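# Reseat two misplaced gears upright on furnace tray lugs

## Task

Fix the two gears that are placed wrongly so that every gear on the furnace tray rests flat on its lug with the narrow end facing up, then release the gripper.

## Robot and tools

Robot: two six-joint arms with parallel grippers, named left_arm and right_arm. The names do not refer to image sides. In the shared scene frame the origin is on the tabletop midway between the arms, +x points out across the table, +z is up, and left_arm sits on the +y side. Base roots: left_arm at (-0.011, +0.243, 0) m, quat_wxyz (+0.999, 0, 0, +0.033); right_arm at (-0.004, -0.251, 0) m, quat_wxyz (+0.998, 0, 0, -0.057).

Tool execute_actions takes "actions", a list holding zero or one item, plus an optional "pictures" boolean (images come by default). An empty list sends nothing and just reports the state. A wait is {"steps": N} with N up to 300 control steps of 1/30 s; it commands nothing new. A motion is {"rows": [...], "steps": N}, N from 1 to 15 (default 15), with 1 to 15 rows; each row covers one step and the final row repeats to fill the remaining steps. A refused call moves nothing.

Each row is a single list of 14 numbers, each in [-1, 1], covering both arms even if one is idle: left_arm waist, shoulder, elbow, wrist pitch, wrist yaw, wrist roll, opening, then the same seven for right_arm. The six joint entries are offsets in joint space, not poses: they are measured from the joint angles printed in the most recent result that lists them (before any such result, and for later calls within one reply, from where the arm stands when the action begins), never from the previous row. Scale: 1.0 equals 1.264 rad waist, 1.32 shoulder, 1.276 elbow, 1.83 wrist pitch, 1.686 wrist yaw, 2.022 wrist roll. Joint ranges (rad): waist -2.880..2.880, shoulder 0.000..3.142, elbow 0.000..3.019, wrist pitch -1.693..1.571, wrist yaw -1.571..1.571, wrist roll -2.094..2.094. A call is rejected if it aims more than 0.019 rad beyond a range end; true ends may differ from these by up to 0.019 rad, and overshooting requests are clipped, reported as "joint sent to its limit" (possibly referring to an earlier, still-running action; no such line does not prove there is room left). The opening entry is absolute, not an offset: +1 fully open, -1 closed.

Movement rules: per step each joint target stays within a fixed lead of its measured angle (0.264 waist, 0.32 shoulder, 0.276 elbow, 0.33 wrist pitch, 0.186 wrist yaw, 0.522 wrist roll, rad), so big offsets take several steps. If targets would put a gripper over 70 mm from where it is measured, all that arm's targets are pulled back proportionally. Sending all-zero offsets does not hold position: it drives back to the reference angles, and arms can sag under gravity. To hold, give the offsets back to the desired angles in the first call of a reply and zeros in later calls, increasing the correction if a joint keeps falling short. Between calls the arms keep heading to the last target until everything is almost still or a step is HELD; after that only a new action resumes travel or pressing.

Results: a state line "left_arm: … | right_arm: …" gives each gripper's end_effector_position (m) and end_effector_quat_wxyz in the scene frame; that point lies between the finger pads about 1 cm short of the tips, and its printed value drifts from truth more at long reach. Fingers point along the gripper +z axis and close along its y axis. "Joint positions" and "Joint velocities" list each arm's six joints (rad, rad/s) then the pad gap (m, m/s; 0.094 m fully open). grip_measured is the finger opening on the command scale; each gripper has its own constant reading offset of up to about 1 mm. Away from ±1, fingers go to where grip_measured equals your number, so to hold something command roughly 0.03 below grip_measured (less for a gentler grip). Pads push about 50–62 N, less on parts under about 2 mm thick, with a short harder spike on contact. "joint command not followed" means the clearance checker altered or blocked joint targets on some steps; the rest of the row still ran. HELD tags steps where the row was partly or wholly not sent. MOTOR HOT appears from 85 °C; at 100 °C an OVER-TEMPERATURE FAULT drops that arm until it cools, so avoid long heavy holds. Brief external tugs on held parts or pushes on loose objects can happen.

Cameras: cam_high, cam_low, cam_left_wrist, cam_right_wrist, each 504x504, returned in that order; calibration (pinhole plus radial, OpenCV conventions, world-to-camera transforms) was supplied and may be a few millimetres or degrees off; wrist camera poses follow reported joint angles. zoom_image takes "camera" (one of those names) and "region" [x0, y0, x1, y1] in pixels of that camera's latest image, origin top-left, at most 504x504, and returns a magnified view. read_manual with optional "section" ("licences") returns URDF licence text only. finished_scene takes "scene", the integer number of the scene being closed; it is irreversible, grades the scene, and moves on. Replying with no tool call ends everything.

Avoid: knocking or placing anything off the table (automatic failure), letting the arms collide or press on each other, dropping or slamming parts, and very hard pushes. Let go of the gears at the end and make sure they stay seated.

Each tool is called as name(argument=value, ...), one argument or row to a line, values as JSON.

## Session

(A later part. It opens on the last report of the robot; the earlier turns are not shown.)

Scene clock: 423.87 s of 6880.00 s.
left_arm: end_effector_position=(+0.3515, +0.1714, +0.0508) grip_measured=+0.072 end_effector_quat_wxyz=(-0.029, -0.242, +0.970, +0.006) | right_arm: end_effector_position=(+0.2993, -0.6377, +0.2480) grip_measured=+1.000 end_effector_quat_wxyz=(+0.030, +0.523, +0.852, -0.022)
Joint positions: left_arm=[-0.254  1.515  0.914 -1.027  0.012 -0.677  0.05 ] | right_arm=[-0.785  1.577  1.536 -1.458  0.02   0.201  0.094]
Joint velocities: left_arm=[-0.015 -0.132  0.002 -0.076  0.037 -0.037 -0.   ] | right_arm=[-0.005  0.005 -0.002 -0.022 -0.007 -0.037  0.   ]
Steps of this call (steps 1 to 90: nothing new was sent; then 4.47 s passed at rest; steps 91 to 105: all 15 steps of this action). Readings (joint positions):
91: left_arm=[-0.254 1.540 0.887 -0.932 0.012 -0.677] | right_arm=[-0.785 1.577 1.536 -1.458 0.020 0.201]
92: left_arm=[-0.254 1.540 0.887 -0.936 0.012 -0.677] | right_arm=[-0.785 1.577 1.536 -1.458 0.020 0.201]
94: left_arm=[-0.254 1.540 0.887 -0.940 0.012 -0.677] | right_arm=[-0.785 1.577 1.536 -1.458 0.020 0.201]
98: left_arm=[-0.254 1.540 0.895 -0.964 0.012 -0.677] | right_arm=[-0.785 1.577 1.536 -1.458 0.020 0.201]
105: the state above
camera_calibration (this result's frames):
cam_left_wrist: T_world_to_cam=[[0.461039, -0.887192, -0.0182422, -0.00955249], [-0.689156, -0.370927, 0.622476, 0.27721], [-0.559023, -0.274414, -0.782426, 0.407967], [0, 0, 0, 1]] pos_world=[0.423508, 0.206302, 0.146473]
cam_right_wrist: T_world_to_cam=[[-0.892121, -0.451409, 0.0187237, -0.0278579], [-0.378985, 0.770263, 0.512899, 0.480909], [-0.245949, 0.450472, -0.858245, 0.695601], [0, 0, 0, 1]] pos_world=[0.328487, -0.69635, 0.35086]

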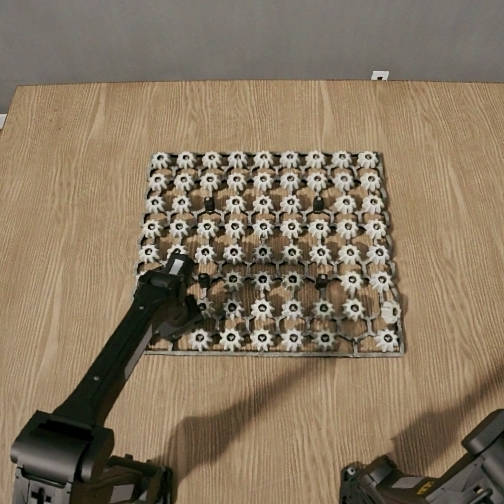

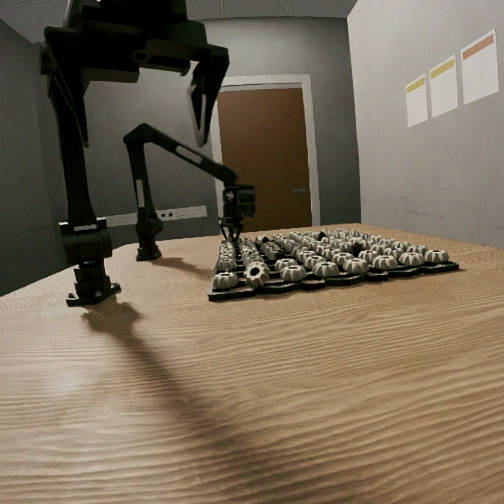

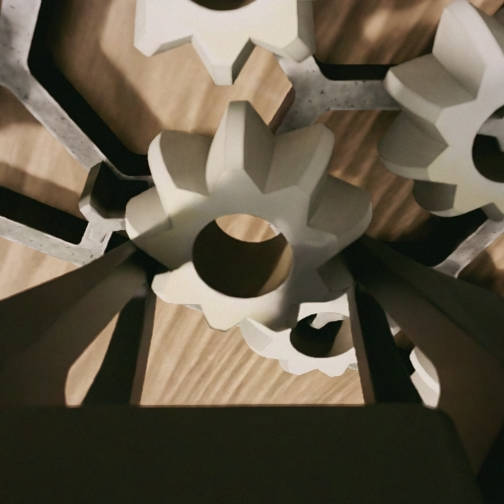

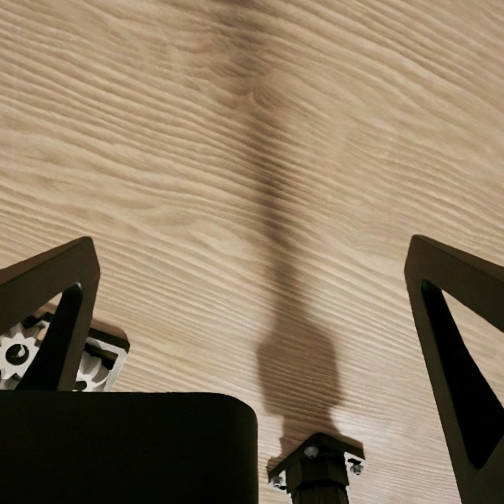

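execute_actions(
  actions=[
    {"rows":[[0,-0.03,0.02,0,0,0,0.02,0,0,0,0,0,0,1],[0,-0.03,0.02,0,0,0,0.02,0,0,0,0,0,0,1],[0,-0.03,0.02,0,0,0,0.02,0,0,0,0,0,0,1],[0.02,-0.045,0,-0.01,0,0,0.02,0,0,0,0,0,0,1],[0.04,-0.055,-0.01,-0.015,0,0,0.02,0,0,0,0,0,0,1],[0.06,-0.065,-0.02,-0.02,0,0,0.02,0,0,0,0,0,0,1],[0.085,-0.07,-0.025,-0.02,0,0,0.02,0,0,0,0,0,0,1]],"steps":15},
  ],
)

execute_actions(
  actions=[
    {"steps":25},
  ],
)

Scene clock: 433.63 s of 6880.00 s.
left_arm: end_effector_position=(+0.3330, +0.2167, +0.0596) grip_measured=+0.072 end_effector_quat_wxyz=(-0.034, -0.299, +0.954, +0.007) | right_arm: end_effector_position=(+0.2993, -0.6377, +0.2480) grip_measured=+1.000 end_effector_quat_wxyz=(+0.030, +0.523, +0.852, -0.022)
Joint positions: left_arm=[-0.136  1.447  0.866 -1.057  0.011 -0.677  0.05 ] | right_arm=[-0.785  1.577  1.536 -1.458  0.02   0.201  0.094]
Joint velocities: left_arm=[-0.034 -0.015  0.032 -0.007  0.007  0.022 -0.   ] | right_arm=[ 0.015 -0.015  0.017  0.017  0.007  0.007  0.   ]
Steps of this call (steps 1 to 15: the robot went on to your last target; steps 16 to 90: nothing new was sent; then 6.27 s passed at rest; steps 91 to 105: all 15 steps of this action). Readings (joint positions):
91: left_arm=[-0.254 1.510 0.914 -1.031 0.012 -0.677] | right_arm=[-0.785 1.577 1.536 -1.458 0.020 0.201]
92: left_arm=[-0.254 1.510 0.914 -1.031 0.012 -0.677] | right_arm=[-0.785 1.577 1.536 -1.458 0.020 0.201]
94: left_arm=[-0.253 1.508 0.913 -1.031 0.013 -0.677] | right_arm=[-0.785 1.577 1.536 -1.458 0.020 0.201]
98: left_arm=[-0.202 1.474 0.883 -1.045 0.016 -0.677] | right_arm=[-0.785 1.577 1.536 -1.458 0.020 0.201]
105: the state above
camera_calibration (this result's frames):
cam_left_wrist: T_world_to_cam=[[0.562494, -0.826391, -0.0260421, -0.00717148], [-0.633854, -0.451237, 0.628183, 0.27452], [-0.530876, -0.336842, -0.77763, 0.420821], [0, 0, 0, 1]] pos_world=[0.401444, 0.259698, 0.154608]
cam_right_wrist: T_world_to_cam=[[-0.892121, -0.451409, 0.0187237, -0.0278579], [-0.378985, 0.770263, 0.512899, 0.480909], [-0.245949, 0.450472, -0.858245, 0.695601], [0, 0, 0, 1]] pos_world=[0.328487, -0.69635, 0.35086]

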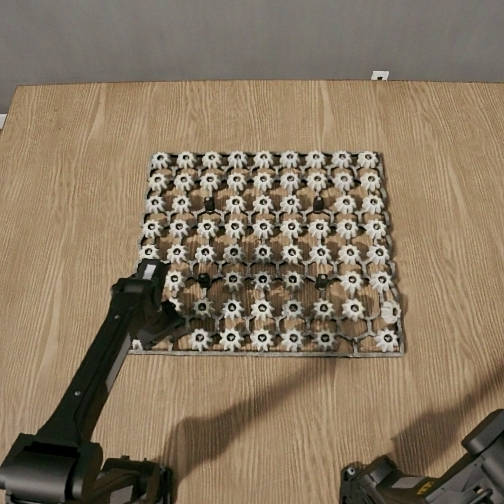

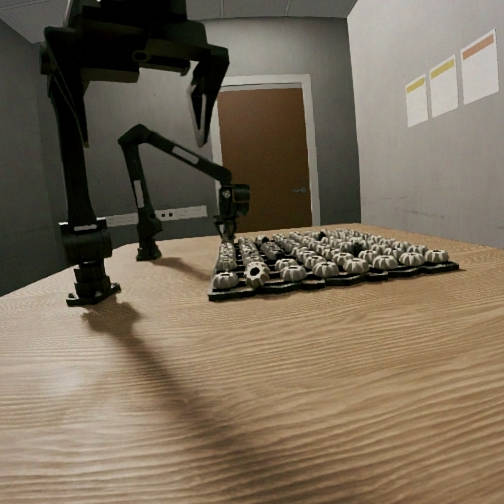

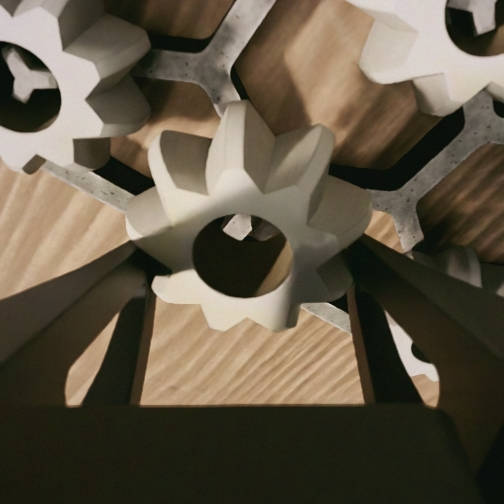

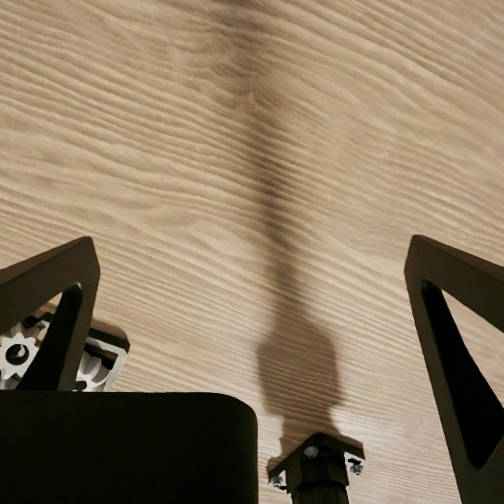

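Scene clock: 434.47 s of 6880.00 s.
left_arm: end_effector_position=(+0.3329, +0.2150, +0.0596) grip_measured=+0.072 end_effector_quat_wxyz=(-0.034, -0.297, +0.954, +0.007) | right_arm: end_effector_position=(+0.2993, -0.6377, +0.2480) grip_measured=+1.000 end_effector_quat_wxyz=(+0.030, +0.523, +0.852, -0.022)
Joint positions: left_arm=[-0.141  1.447  0.866 -1.057  0.011 -0.677  0.05 ] | right_arm=[-0.785  1.577  1.536 -1.458  0.02   0.201  0.094]
Joint velocities: left_arm=[-0.024 -0.015  0.002 -0.002 -0.022 -0.022  0.   ] | right_arm=[-0.015 -0.005  0.012 -0.012  0.051 -0.066  0.   ]
Steps of this call (steps 1 to 15: the robot went on to your last target; steps 16 to 25: nothing new was sent). Readings (joint positions):
1: left_arm=[-0.137 1.447 0.866 -1.057 0.011 -0.677] | right_arm=[-0.785 1.577 1.536 -1.458 0.020 0.201]
2: left_arm=[-0.139 1.447 0.866 -1.057 0.011 -0.677] | right_arm=[-0.785 1.577 1.536 -1.458 0.020 0.201]
4: left_arm=[-0.140 1.447 0.866 -1.057 0.011 -0.677] | right_arm=[-0.785 1.577 1.536 -1.458 0.020 0.201]
8: left_arm=[-0.141 1.447 0.866 -1.057 0.011 -0.677] | right_arm=[-0.785 1.577 1.536 -1.458 0.020 0.201]
25: the state above
All arms were judged still, so your last target was given up. Only a new action makes them travel on or press farther. Fingers that are still opening or closing keep moving.
camera_calibration (this result's frames):
cam_left_wrist: T_world_to_cam=[[0.558389, -0.829171, -0.0260421, -0.00654153], [-0.636084, -0.448088, 0.628183, 0.273731], [-0.53254, -0.334205, -0.77763, 0.420163], [0, 0, 0, 1]] pos_world=[0.401522, 0.257652, 0.154608]
cam_right_wrist: T_world_to_cam=[[-0.892121, -0.451409, 0.0187237, -0.0278579], [-0.378985, 0.770263, 0.512899, 0.480909], [-0.245949, 0.450472, -0.858245, 0.695601], [0, 0, 0, 1]] pos_world=[0.328487, -0.69635, 0.35086]

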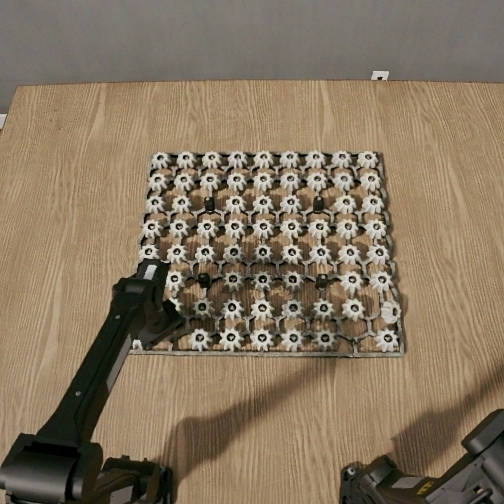

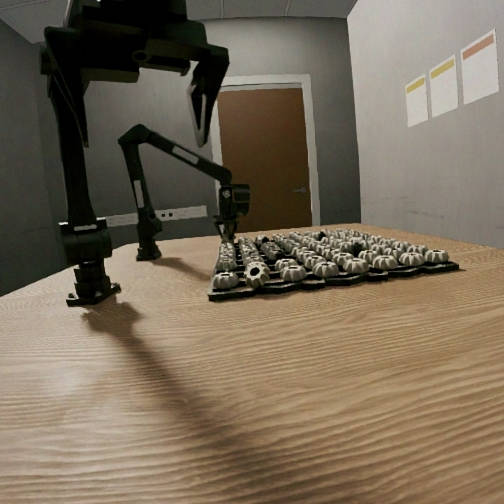

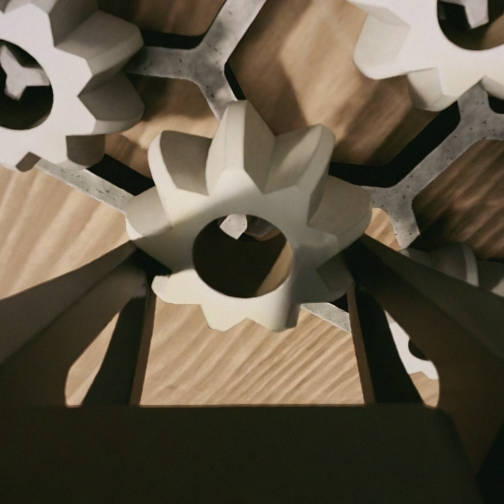

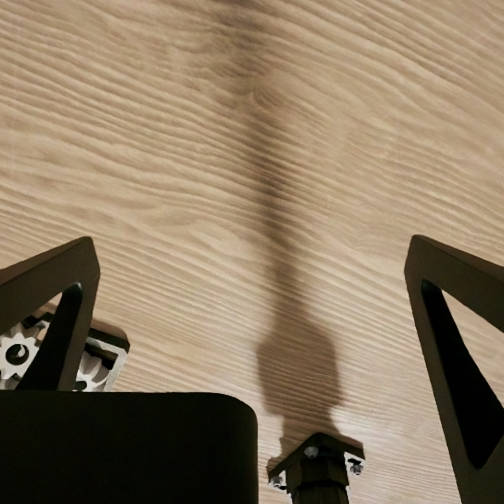

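execute_actions(
  actions=[
    {"rows":[[0,0.012,0,0.01,0,0,0.02,0,0,0,0,0,0,1],[0,0.02,-0.005,0.02,0,0,0.02,0,0,0,0,0,0,1],[0,0.028,-0.015,0.03,0,0,0.02,0,0,0,0,0,0,1]],"steps":15},
  ],
)

Scene clock: 439.77 s of 6880.00 s.
left_arm: end_effector_position=(+0.3348, +0.2167, +0.0446) grip_measured=+0.065 end_effector_quat_wxyz=(-0.031, -0.298, +0.954, +0.010) | right_arm: end_effector_position=(+0.2993, -0.6377, +0.2480) grip_measured=+1.000 end_effector_quat_wxyz=(+0.030, +0.523, +0.852, -0.022)
Joint positions: left_arm=[-0.139  1.475  0.848 -1.009  0.004 -0.677  0.05 ] | right_arm=[-0.785  1.577  1.536 -1.458  0.02   0.201  0.094]
Joint velocities: left_arm=[-0.015 -0.005 -0.012 -0.017 -0.022 -0.007  0.   ] | right_arm=[-0.005 -0.015  0.007  0.012  0.051 -0.051  0.   ]
Steps of this call (steps 1 to 90: nothing new was sent; then 1.80 s passed at rest; steps 91 to 105: all 15 steps of this action). Readings (joint positions):
91: left_arm=[-0.141 1.448 0.865 -1.056 0.011 -0.677] | right_arm=[-0.785 1.577 1.536 -1.458 0.020 0.201]
92: left_arm=[-0.141 1.450 0.863 -1.050 0.011 -0.677] | right_arm=[-0.785 1.577 1.536 -1.458 0.020 0.201]
94: left_arm=[-0.141 1.461 0.853 -1.027 0.011 -0.677] | right_arm=[-0.785 1.577 1.536 -1.458 0.020 0.201]
98: left_arm=[-0.139 1.473 0.849 -1.014 0.004 -0.677] | right_arm=[-0.785 1.577 1.536 -1.458 0.020 0.201]
105: the state above
camera_calibration (this result's frames):
cam_left_wrist: T_world_to_cam=[[0.559699, -0.828178, -0.029304, -0.00708263], [-0.637885, -0.453129, 0.622718, 0.287028], [-0.528999, -0.329842, -0.781898, 0.408181], [0, 0, 0, 1]] pos_world=[0.402982, 0.25883, 0.140211]
cam_right_wrist: T_world_to_cam=[[-0.892121, -0.451409, 0.0187237, -0.0278579], [-0.378985, 0.770263, 0.512899, 0.480909], [-0.245949, 0.450472, -0.858245, 0.695601], [0, 0, 0, 1]] pos_world=[0.328487, -0.69635, 0.35086]

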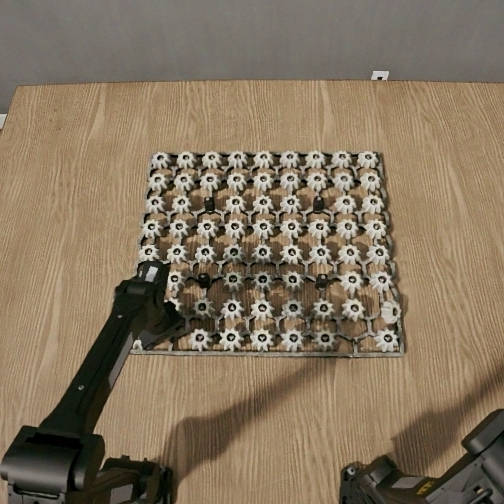

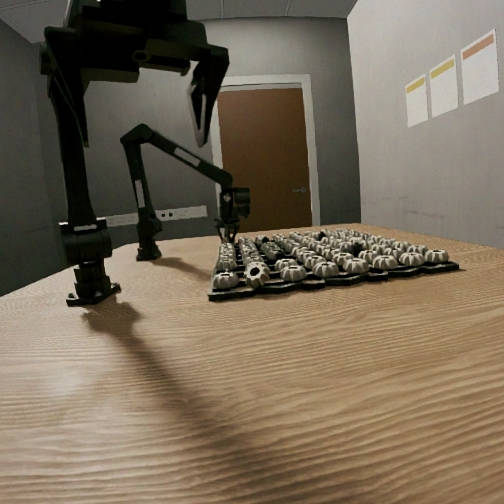

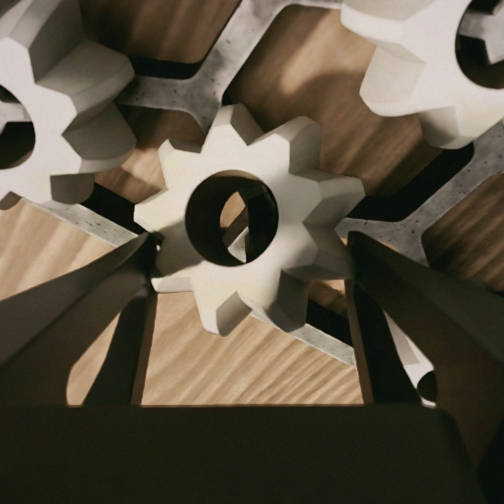

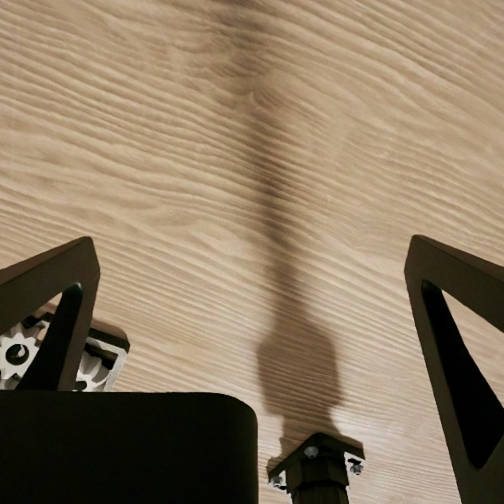

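execute_actions(
  actions=[
    {"rows":[[0,0.006,0.02,0,0,0,0.04,0,0,0,0,0,0,1],[0,0.006,0.02,0,0,0,0.06,0,0,0,0,0,0,1],[0,0.006,0.02,0,0,0,0.08,0,0,0,0,0,0,1],[0,0.006,0.02,0,0,0,0.1,0,0,0,0,0,0,1],[0,0.006,0.02,0,0,0,0.12,0,0,0,0,0,0,1],[0,0.006,0.02,0,0,0,0.15,0,0,0,0,0,0,1],[0,0.006,0.02,0,0,0,0.18,0,0,0,0,0,0,1],[0,0.006,0.02,0,0,0,0.22,0,0,0,0,0,0,1],[0,0.006,0.02,0,0,0,0.26,0,0,0,0,0,0,1],[0,0.006,0.02,0,0,0,0.3,0,0,0,0,0,0,1]],"steps":15},
  ],
)

Scene clock: 445.77 s of 6880.00 s.
left_arm: end_effector_position=(+0.3348, +0.2167, +0.0446) grip_measured=+0.297 end_effector_quat_wxyz=(-0.031, -0.298, +0.954, +0.010) | right_arm: end_effector_position=(+0.2993, -0.6377, +0.2480) grip_measured=+1.000 end_effector_quat_wxyz=(+0.030, +0.523, +0.852, -0.022)
Joint positions: left_arm=[-0.139  1.475  0.848 -1.009  0.004 -0.677  0.061] | right_arm=[-0.785  1.577  1.536 -1.458  0.02   0.201  0.094]
Joint velocities: left_arm=[-0.005  0.005 -0.032  0.002  0.007  0.066  0.001] | right_arm=[-0.024  0.005 -0.002 -0.002  0.007 -0.051  0.   ]
Steps of this call (steps 1 to 15: the robot went on to your last target; steps 16 to 90: nothing new was sent; then 2.50 s passed at rest; steps 91 to 105: all 15 steps of this action). Readings (joint positions):
91: left_arm=[-0.139 1.475 0.848 -1.009 0.004 -0.677] | right_arm=[-0.785 1.577 1.536 -1.458 0.020 0.201]
92: left_arm=[-0.139 1.475 0.848 -1.009 0.004 -0.677] | right_arm=[-0.785 1.577 1.536 -1.458 0.020 0.201]
94: left_arm=[-0.139 1.475 0.848 -1.009 0.004 -0.677] | right_arm=[-0.785 1.577 1.536 -1.458 0.020 0.201]
98: left_arm=[-0.139 1.475 0.848 -1.009 0.004 -0.677] | right_arm=[-0.785 1.577 1.536 -1.458 0.020 0.201]
105: the state above
camera_calibration (this result's frames):
cam_left_wrist: T_world_to_cam=[[0.559699, -0.828178, -0.029304, -0.00708263], [-0.637885, -0.453129, 0.622718, 0.287028], [-0.528999, -0.329842, -0.781898, 0.408181], [0, 0, 0, 1]] pos_world=[0.402982, 0.25883, 0.140211]
cam_right_wrist: T_world_to_cam=[[-0.892121, -0.451409, 0.0187237, -0.0278579], [-0.378985, 0.770263, 0.512899, 0.480909], [-0.245949, 0.450472, -0.858245, 0.695601], [0, 0, 0, 1]] pos_world=[0.328487, -0.69635, 0.35086]

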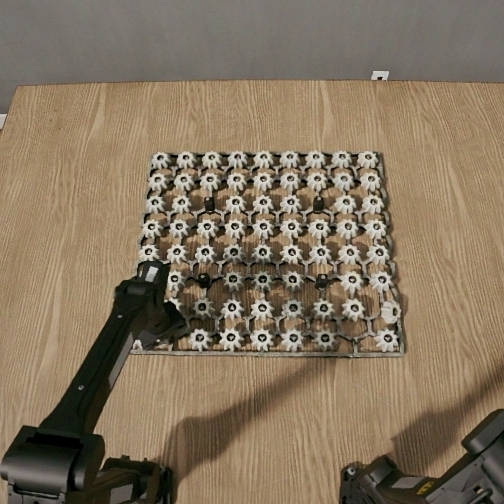

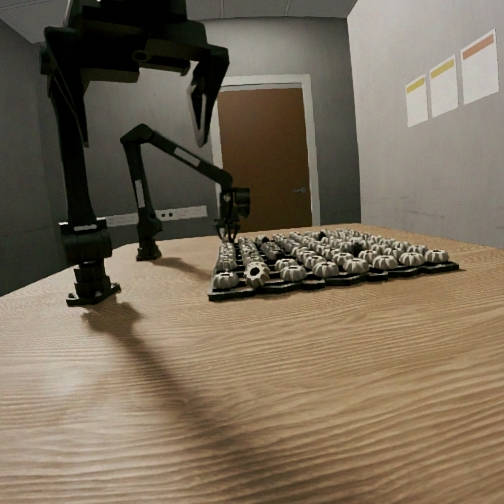

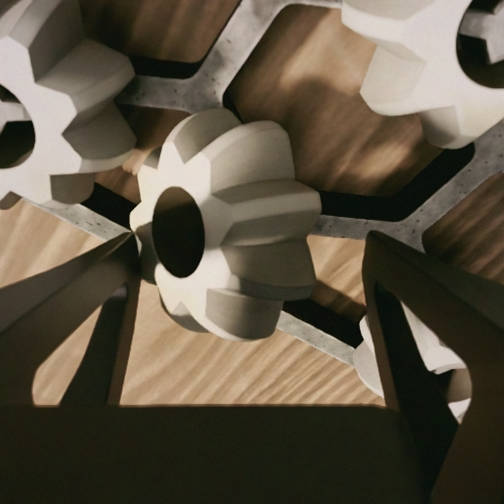

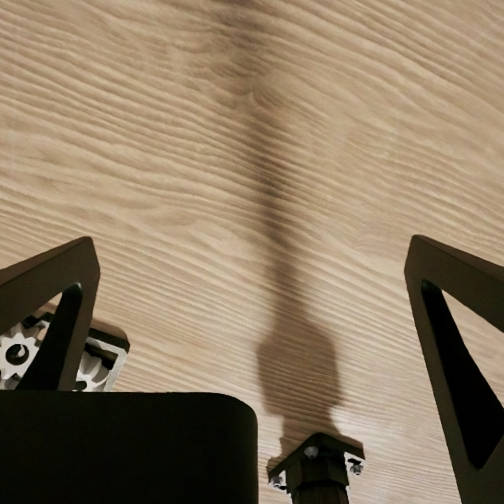

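execute_actions(
  actions=[
    {"rows":[[0,0,0.02,0,0,0,0.45,0,0,0,0,0,0,1],[0,0,0.02,0,0,0,0.45,0,0,0,0,0,0,1],[0,0,0.02,0,0,0,0.45,0,0,0,0,0,0,1],[0,0,0.02,0,0,0,0.45,0,0,0,0,0,0,1],[0,0.015,0,0.015,0,0,0.45,0,0,0,0,0,0,1],[0,0.025,-0.01,0.03,0,0,0.45,0,0,0,0,0,0,1],[0,0.032,-0.02,0.04,0,0,0.45,0,0,0,0,0,0,1]],"steps":15},
  ],
)

Scene clock: 452.33 s of 6880.00 s.
left_arm: end_effector_position=(+0.3386, +0.2175, +0.0331) grip_measured=+0.447 end_effector_quat_wxyz=(-0.022, -0.298, +0.954, +0.010) | right_arm: end_effector_position=(+0.2993, -0.6377, +0.2480) grip_measured=+1.000 end_effector_quat_wxyz=(+0.030, +0.523, +0.852, -0.022)
Joint positions: left_arm=[-0.139  1.495  0.834 -0.958 -0.002 -0.677  0.068] | right_arm=[-0.785  1.577  1.536 -1.458  0.02   0.201  0.094]
Joint velocities: left_arm=[ 0.015 -0.015  0.002  0.022  0.081  0.007  0.   ] | right_arm=[-0.005  0.005  0.007  0.002  0.095 -0.022  0.   ]
Steps of this call (steps 1 to 15: the robot went on to your last target; steps 16 to 90: nothing new was sent; then 3.07 s passed at rest; steps 91 to 105: all 15 steps of this action). Readings (joint positions):
91: left_arm=[-0.139 1.475 0.848 -1.009 0.004 -0.677] | right_arm=[-0.785 1.577 1.536 -1.458 0.020 0.201]
92: left_arm=[-0.139 1.475 0.848 -1.009 0.004 -0.677] | right_arm=[-0.785 1.577 1.536 -1.458 0.020 0.201]
94: left_arm=[-0.139 1.475 0.848 -1.009 0.004 -0.677] | right_arm=[-0.785 1.577 1.536 -1.458 0.020 0.201]
98: left_arm=[-0.139 1.487 0.838 -0.965 0.004 -0.677] | right_arm=[-0.785 1.577 1.536 -1.458 0.020 0.201]
105: the state above
camera_calibration (this result's frames):
cam_left_wrist: T_world_to_cam=[[0.559836, -0.828241, -0.0244925, -0.00903276], [-0.648187, -0.456162, 0.60973, 0.301594], [-0.516176, -0.325473, -0.792231, 0.396484], [0, 0, 0, 1]] pos_world=[0.405202, 0.259139, 0.129995]
cam_right_wrist: T_world_to_cam=[[-0.892121, -0.451409, 0.0187237, -0.0278579], [-0.378985, 0.770263, 0.512899, 0.480909], [-0.245949, 0.450472, -0.858245, 0.695601], [0, 0, 0, 1]] pos_world=[0.328487, -0.69635, 0.35086]

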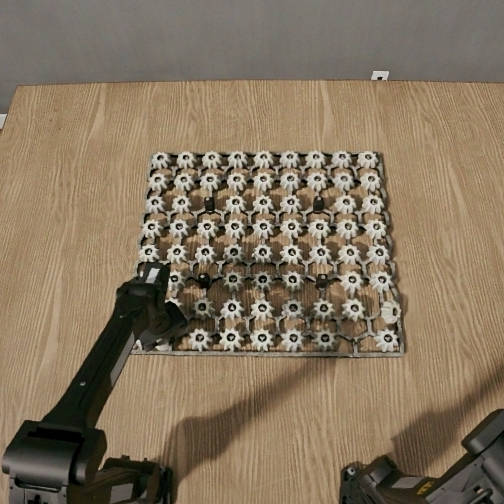

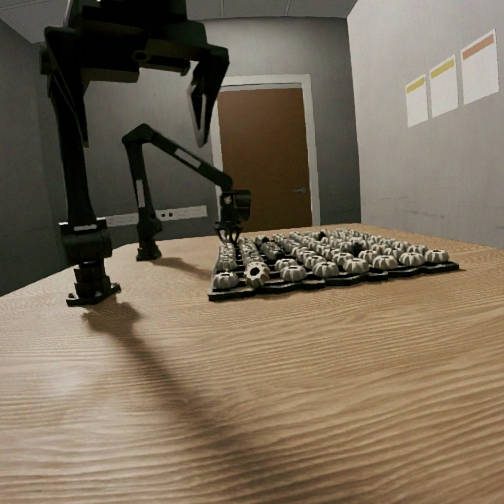

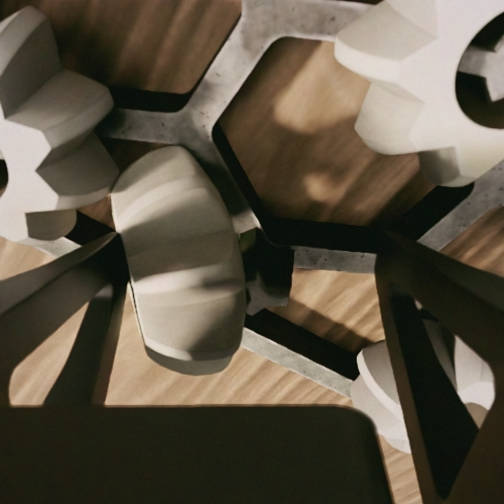

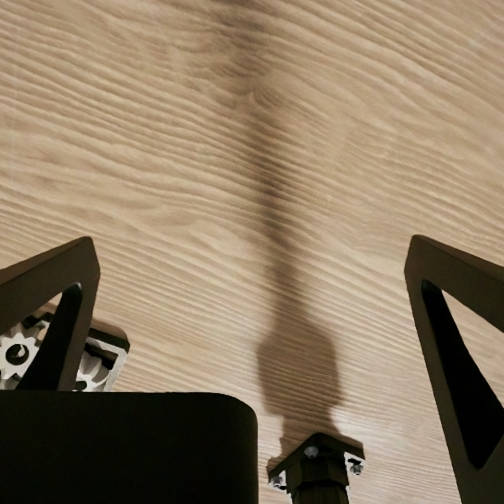

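execute_actions(
  actions=[
    {"rows":[[0,-0.03,0.04,-0.03,0,0,0.5,0,0,0,0,0,0,1],[0,-0.04,0.05,-0.05,0,0,0.55,0,0,0,0,0,0,1],[0,-0.045,0.06,-0.06,0,0,0.55,0,0,0,0,0,0,1],[0,-0.045,0.06,-0.06,0,0,0.55,0,0,0,0,0,0,1],[0,-0.045,0.06,-0.06,0,0,0.55,0,0,0,0,0,0,1],[0,-0.045,0.06,-0.06,0,0,0.55,0,0,0,0,0,0,1],[0.023,-0.081,0.025,-0.06,0,-0.69,0.55,0,0,0,0,0,0,1]],"steps":15},
  ],
)

execute_actions(
  actions=[
    {"steps":70},
  ],
)

Scene clock: 475.20 s of 6880.00 s.
left_arm: end_effector_position=(+0.3312, +0.2270, +0.0730) grip_measured=+0.547 end_effector_quat_wxyz=(-0.009, -0.674, +0.738, +0.011) | right_arm: end_effector_position=(+0.2993, -0.6377, +0.2480) grip_measured=+1.000 end_effector_quat_wxyz=(+0.030, +0.523, +0.852, -0.022)
Joint positions: left_arm=[-0.113  1.394  0.853 -1.059 -0.003 -1.526  0.073] | right_arm=[-0.785  1.577  1.536 -1.458  0.02   0.201  0.094]
Joint velocities: left_arm=[-0.005 -0.015 -0.007 -0.022 -0.051 -2.762  0.001] | right_arm=[-0.005 -0.005  0.002 -0.022 -0.022  0.051  0.   ]
Steps of this call (steps 1 to 15: the robot went on to your last target; steps 16 to 90: nothing new was sent; then 19.37 s passed at rest; steps 91 to 105: all 15 steps of this action). Readings (joint positions):
91: left_arm=[-0.139 1.493 0.837 -0.967 -0.003 -0.677] | right_arm=[-0.785 1.577 1.536 -1.458 0.020 0.201]
92: left_arm=[-0.139 1.489 0.841 -0.986 -0.003 -0.677] | right_arm=[-0.785 1.577 1.536 -1.458 0.020 0.201]
94: left_arm=[-0.139 1.476 0.848 -1.031 -0.003 -0.677] | right_arm=[-0.785 1.577 1.536 -1.458 0.020 0.201]
98: left_arm=[-0.134 1.439 0.854 -1.055 -0.003 -0.848] | right_arm=[-0.785 1.577 1.536 -1.458 0.020 0.201]
105: the state above
camera_calibration (this result's frames):
cam_left_wrist: T_world_to_cam=[[0.994724, -0.100388, -0.0211425, -0.305615], [-0.0696651, -0.812262, 0.579118, 0.168304], [-0.0753099, -0.574589, -0.81497, 0.339576], [0, 0, 0, 1]] pos_world=[0.341301, 0.301144, 0.172815]
cam_right_wrist: T_world_to_cam=[[-0.892121, -0.451409, 0.0187237, -0.0278579], [-0.378985, 0.770263, 0.512899, 0.480909], [-0.245949, 0.450472, -0.858245, 0.695601], [0, 0, 0, 1]] pos_world=[0.328487, -0.69635, 0.35086]

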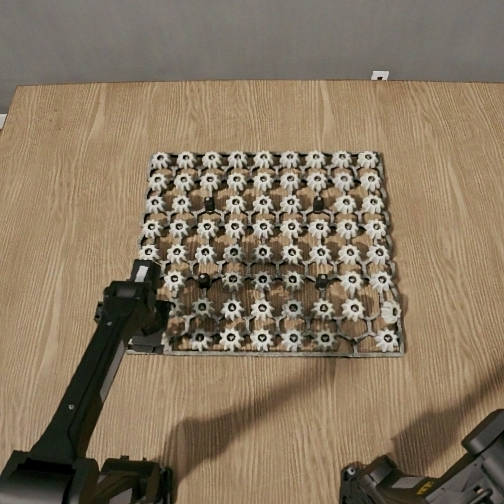

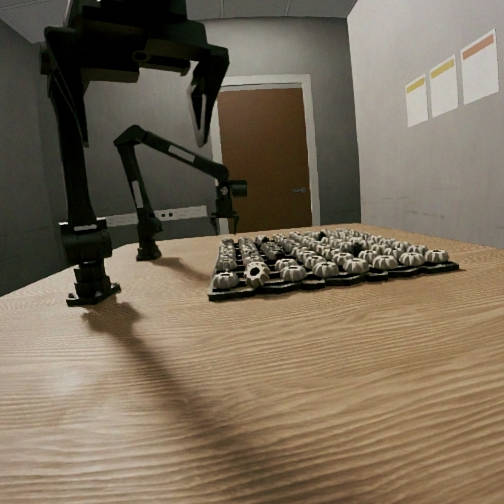

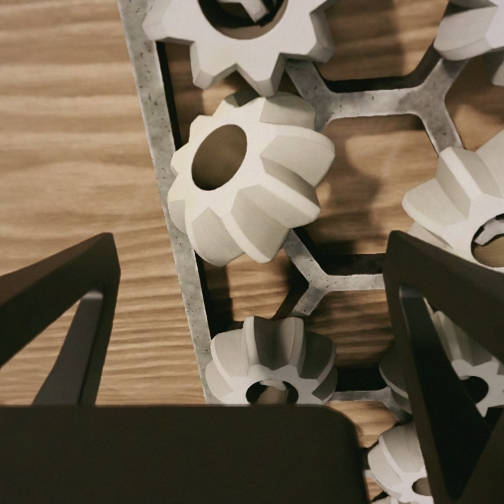

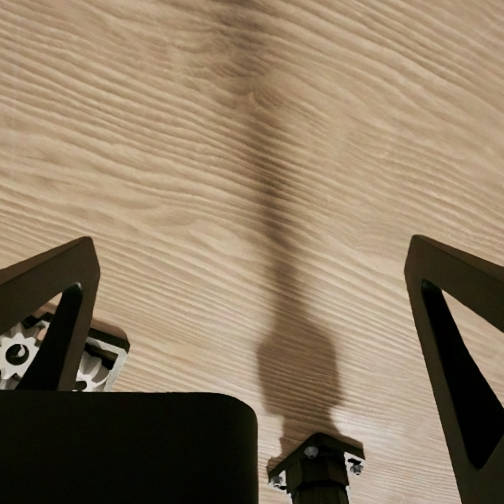

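Scene clock: 477.53 s of 6880.00 s.
left_arm: end_effector_position=(+0.3310, +0.2271, +0.0730) grip_measured=+0.547 end_effector_quat_wxyz=(+0.006, +0.845, -0.535, -0.013) | right_arm: end_effector_position=(+0.2993, -0.6377, +0.2480) grip_measured=+1.000 end_effector_quat_wxyz=(+0.030, +0.523, +0.852, -0.022)
Joint positions: left_arm=[-0.113  1.394  0.853 -1.06  -0.003 -2.059  0.073] | right_arm=[-0.785  1.577  1.536 -1.458  0.02   0.201  0.094]
Joint velocities: left_arm=[-0.005  0.005 -0.022  0.002  0.022 -0.037  0.   ] | right_arm=[-0.005 -0.005 -0.007 -0.007  0.022 -0.007  0.   ]
Steps of this call (steps 1 to 45: the robot went on to your last target; steps 46 to 70: nothing new was sent). Readings (joint positions):
1: left_arm=[-0.113 1.394 0.853 -1.059 -0.003 -1.623] | right_arm=[-0.785 1.577 1.536 -1.458 0.020 0.201]
2: left_arm=[-0.113 1.394 0.853 -1.060 -0.003 -1.710] | right_arm=[-0.785 1.577 1.536 -1.458 0.020 0.201]
4: left_arm=[-0.113 1.394 0.853 -1.060 -0.003 -1.836] | right_arm=[-0.785 1.577 1.536 -1.458 0.020 0.201]
8: left_arm=[-0.113 1.394 0.853 -1.060 -0.003 -1.968] | right_arm=[-0.785 1.577 1.536 -1.458 0.020 0.201]
70: the state above
All arms were judged still, so your last target was given up. Only a new action makes them travel on or press farther. Fingers that are still opening or closing keep moving.
camera_calibration (this result's frames):
cam_left_wrist: T_world_to_cam=[[0.907984, 0.41865, -0.0172159, -0.39485], [0.353729, -0.743862, 0.567049, 0.0134852], [0.224589, -0.520961, -0.823504, 0.22874], [0, 0, 0, 1]] pos_world=[0.302375, 0.2945, 0.173924]
cam_right_wrist: T_world_to_cam=[[-0.892121, -0.451409, 0.0187237, -0.0278579], [-0.378985, 0.770263, 0.512899, 0.480909], [-0.245949, 0.450472, -0.858245, 0.695601], [0, 0, 0, 1]] pos_world=[0.328487, -0.69635, 0.35086]

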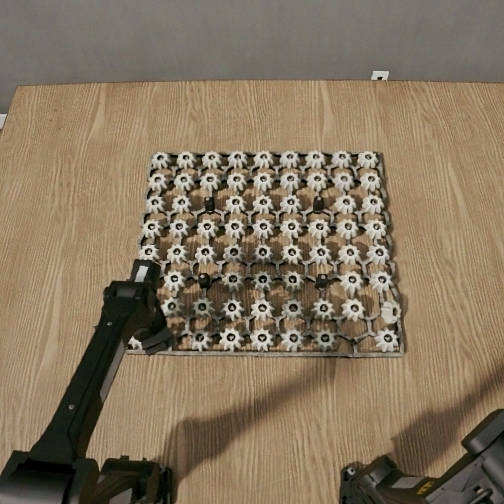

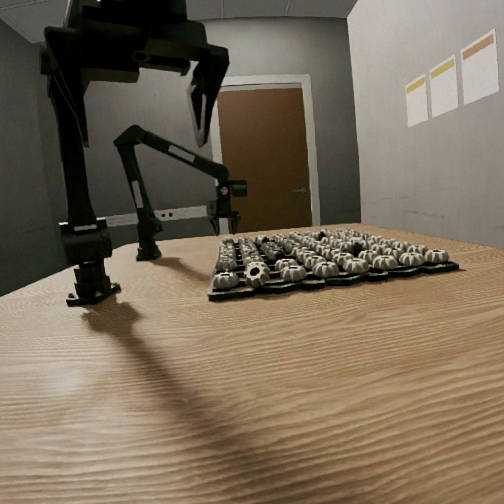

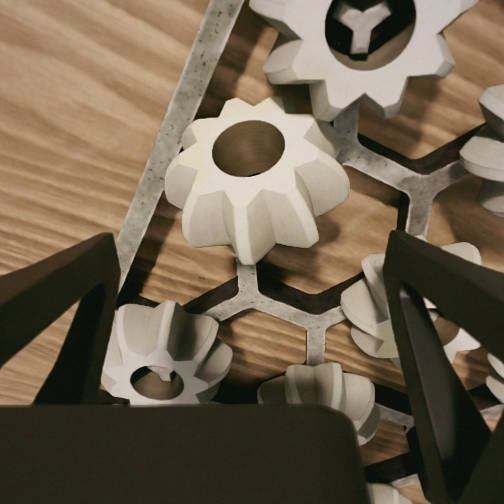

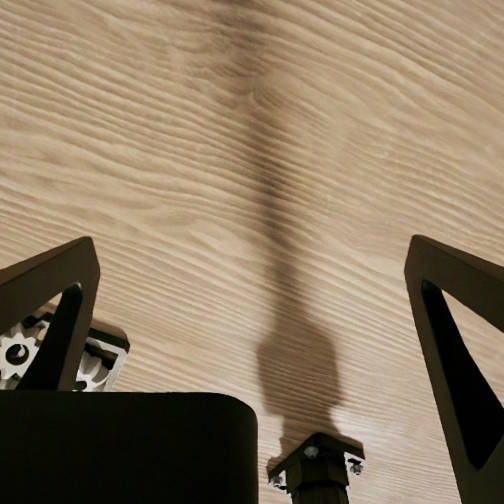

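execute_actions(
  actions=[
    {"rows":[[0,0.02,-0.01,0.02,0,0,0.55,0,0,0,0,0,0,1],[0,0.035,-0.02,0.04,0,0,0.55,0,0,0,0,0,0,1],[0,0.05,-0.035,0.07,0,0,0.55,0,0,0,0,0,0,1]],"steps":15},
  ],
)

Scene clock: 483.37 s of 6880.00 s.
left_arm: end_effector_position=(+0.3290, +0.2271, +0.0320) grip_measured=+0.547 end_effector_quat_wxyz=(+0.009, +0.845, -0.535, -0.018) | right_arm: end_effector_position=(+0.2993, -0.6377, +0.2480) grip_measured=+1.000 end_effector_quat_wxyz=(+0.030, +0.523, +0.852, -0.022)
Joint positions: left_arm=[-0.113  1.467  0.799 -0.942 -0.003 -2.059  0.073] | right_arm=[-0.785  1.577  1.536 -1.458  0.02   0.201  0.094]
Joint velocities: left_arm=[ 0.005 -0.005 -0.012 -0.002  0.007 -0.007  0.001] | right_arm=[-0.005  0.005  0.002 -0.007 -0.11  -0.007  0.   ]
Steps of this call (steps 1 to 90: nothing new was sent; then 2.33 s passed at rest; steps 91 to 105: all 15 steps of this action). Readings (joint positions):
91: left_arm=[-0.113 1.395 0.852 -1.055 -0.003 -2.059] | right_arm=[-0.785 1.577 1.536 -1.458 0.020 0.201]
92: left_arm=[-0.113 1.398 0.848 -1.040 -0.003 -2.059] | right_arm=[-0.785 1.577 1.536 -1.458 0.020 0.201]
94: left_arm=[-0.113 1.414 0.831 -0.984 -0.003 -2.059] | right_arm=[-0.785 1.577 1.536 -1.458 0.020 0.201]
98: left_arm=[-0.113 1.460 0.805 -0.946 -0.003 -2.059] | right_arm=[-0.785 1.577 1.536 -1.458 0.020 0.201]
105: the state above
camera_calibration (this result's frames):
cam_left_wrist: T_world_to_cam=[[0.90777, 0.41866, -0.02602, -0.393375], [0.359328, -0.74412, 0.563177, 0.0358634], [0.216418, -0.520585, -0.825927, 0.198183], [0, 0, 0, 1]] pos_world=[0.301317, 0.294548, 0.133252]
cam_right_wrist: T_world_to_cam=[[-0.892121, -0.451409, 0.0187237, -0.0278579], [-0.378985, 0.770263, 0.512899, 0.480909], [-0.245949, 0.450472, -0.858245, 0.695601], [0, 0, 0, 1]] pos_world=[0.328487, -0.69635, 0.35086]

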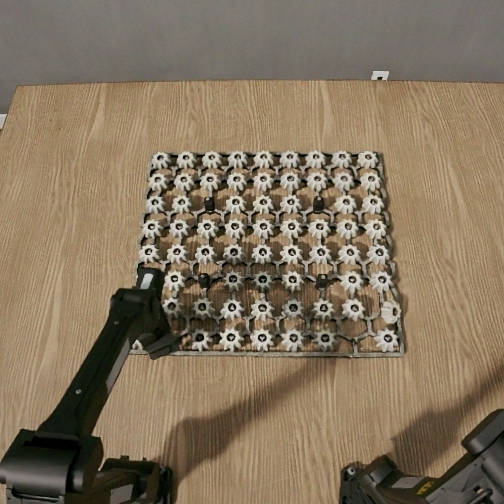

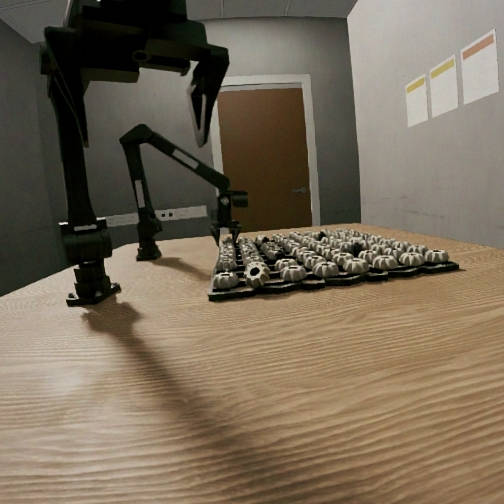

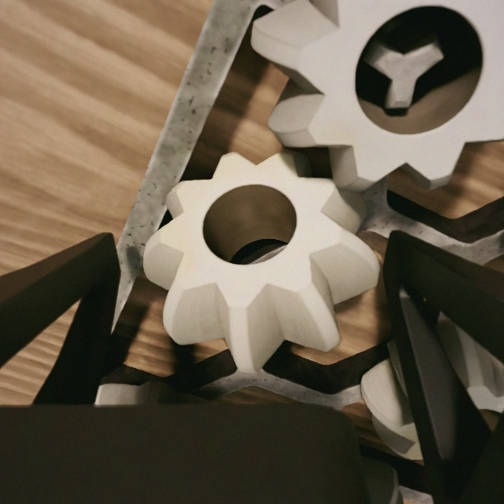

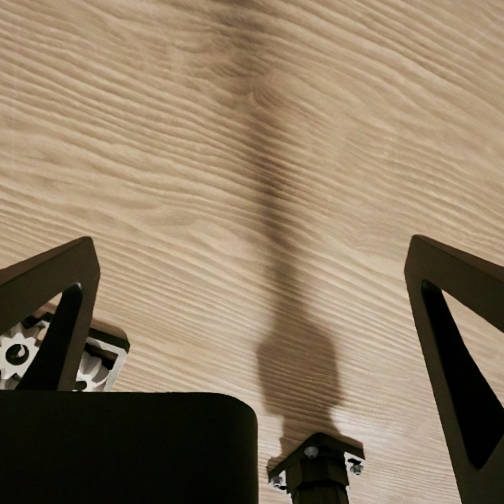

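Descend a bit more and close.

execute_actions(
  actions=[
    {"rows":[[0,0.012,0.015,0.008,0,0,0.5,0,0,0,0,0,0,1],[0,0.012,0.015,0.008,0,0,0.45,0,0,0,0,0,0,1],[0,0.012,0.015,0.008,0,0,0.4,0,0,0,0,0,0,1],[0,0.012,0.015,0.008,0,0,0.35,0,0,0,0,0,0,1],[0,0.012,0.015,0.008,0,0,0.3,0,0,0,0,0,0,1],[0,0.012,0.015,0.008,0,0,0.25,0,0,0,0,0,0,1],[0,0.012,0.015,0.008,0,0,0.2,0,0,0,0,0,0,1],[0,0.012,0.015,0.008,0,0,0.15,0,0,0,0,0,0,1],[0,0.012,0.015,0.008,0,0,0.1,0,0,0,0,0,0,1]],"steps":15},
  ],
)

Scene clock: 490.57 s of 6880.00 s.
left_arm: end_effector_position=(+0.3303, +0.2273, +0.0300) grip_measured=+0.191 end_effector_quat_wxyz=(+0.008, +0.845, -0.535, -0.017) | right_arm: end_effector_position=(+0.2993, -0.6377, +0.2480) grip_measured=+1.000 end_effector_quat_wxyz=(+0.030, +0.523, +0.852, -0.022)
Joint positions: left_arm=[-0.113  1.473  0.799 -0.934 -0.004 -2.059  0.056] | right_arm=[-0.785  1.577  1.536 -1.458  0.02   0.201  0.094]
Joint velocities: left_arm=[-0.005 -0.005 -0.002 -0.007 -0.081 -0.007 -0.   ] | right_arm=[-0.015  0.005  0.007 -0.017  0.037 -0.022  0.   ]
Steps of this call (steps 1 to 15: the robot went on to your last target; steps 16 to 90: nothing new was sent; then 3.70 s passed at rest; steps 91 to 105: all 15 steps of this action). Readings (joint positions):
91: left_arm=[-0.113 1.467 0.799 -0.941 -0.003 -2.059] | right_arm=[-0.785 1.577 1.536 -1.458 0.020 0.201]
92: left_arm=[-0.113 1.468 0.799 -0.940 -0.003 -2.059] | right_arm=[-0.785 1.577 1.536 -1.458 0.020 0.201]
94: left_arm=[-0.113 1.470 0.799 -0.938 -0.003 -2.059] | right_arm=[-0.785 1.577 1.536 -1.458 0.020 0.201]
98: left_arm=[-0.113 1.473 0.799 -0.934 -0.004 -2.059] | right_arm=[-0.785 1.577 1.536 -1.458 0.020 0.201]
105: the state above
camera_calibration (this result's frames):
cam_left_wrist: T_world_to_cam=[[0.907837, 0.418647, -0.0238011, -0.394812], [0.358193, -0.74473, 0.563094, 0.0371272], [0.218012, -0.519723, -0.82605, 0.195566], [0, 0, 0, 1]] pos_world=[0.30249, 0.294577, 0.131245]
cam_right_wrist: T_world_to_cam=[[-0.892121, -0.451409, 0.0187237, -0.0278579], [-0.378985, 0.770263, 0.512899, 0.480909], [-0.245949, 0.450472, -0.858245, 0.695601], [0, 0, 0, 1]] pos_world=[0.328487, -0.69635, 0.35086]

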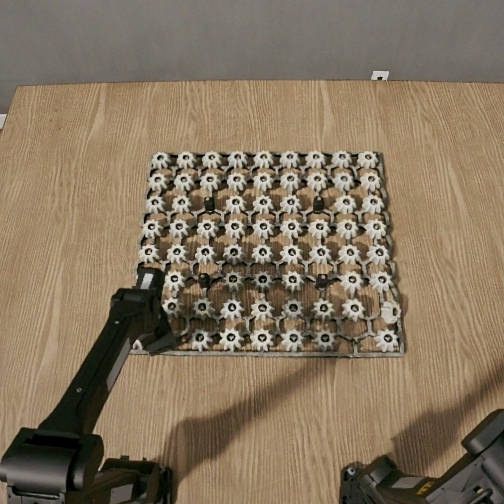

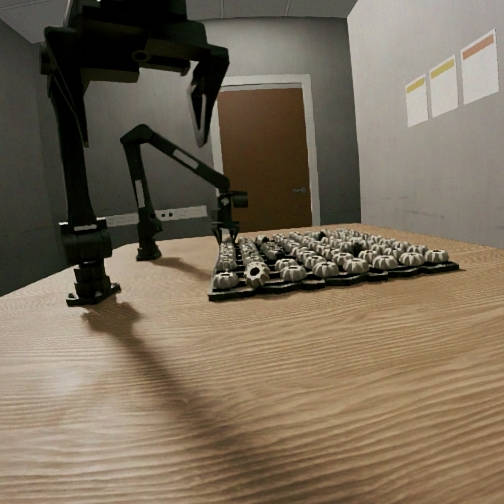

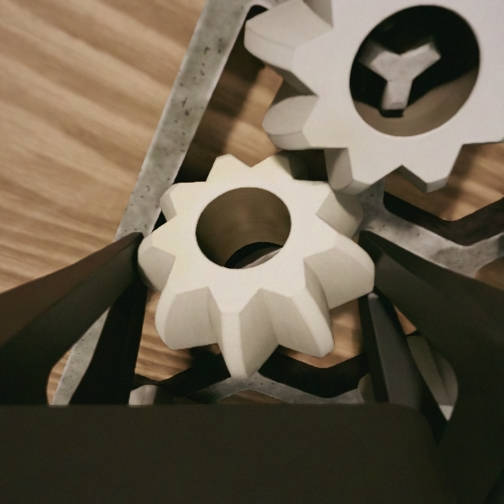

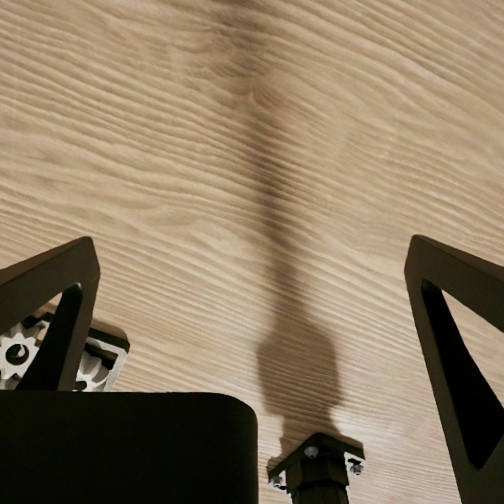

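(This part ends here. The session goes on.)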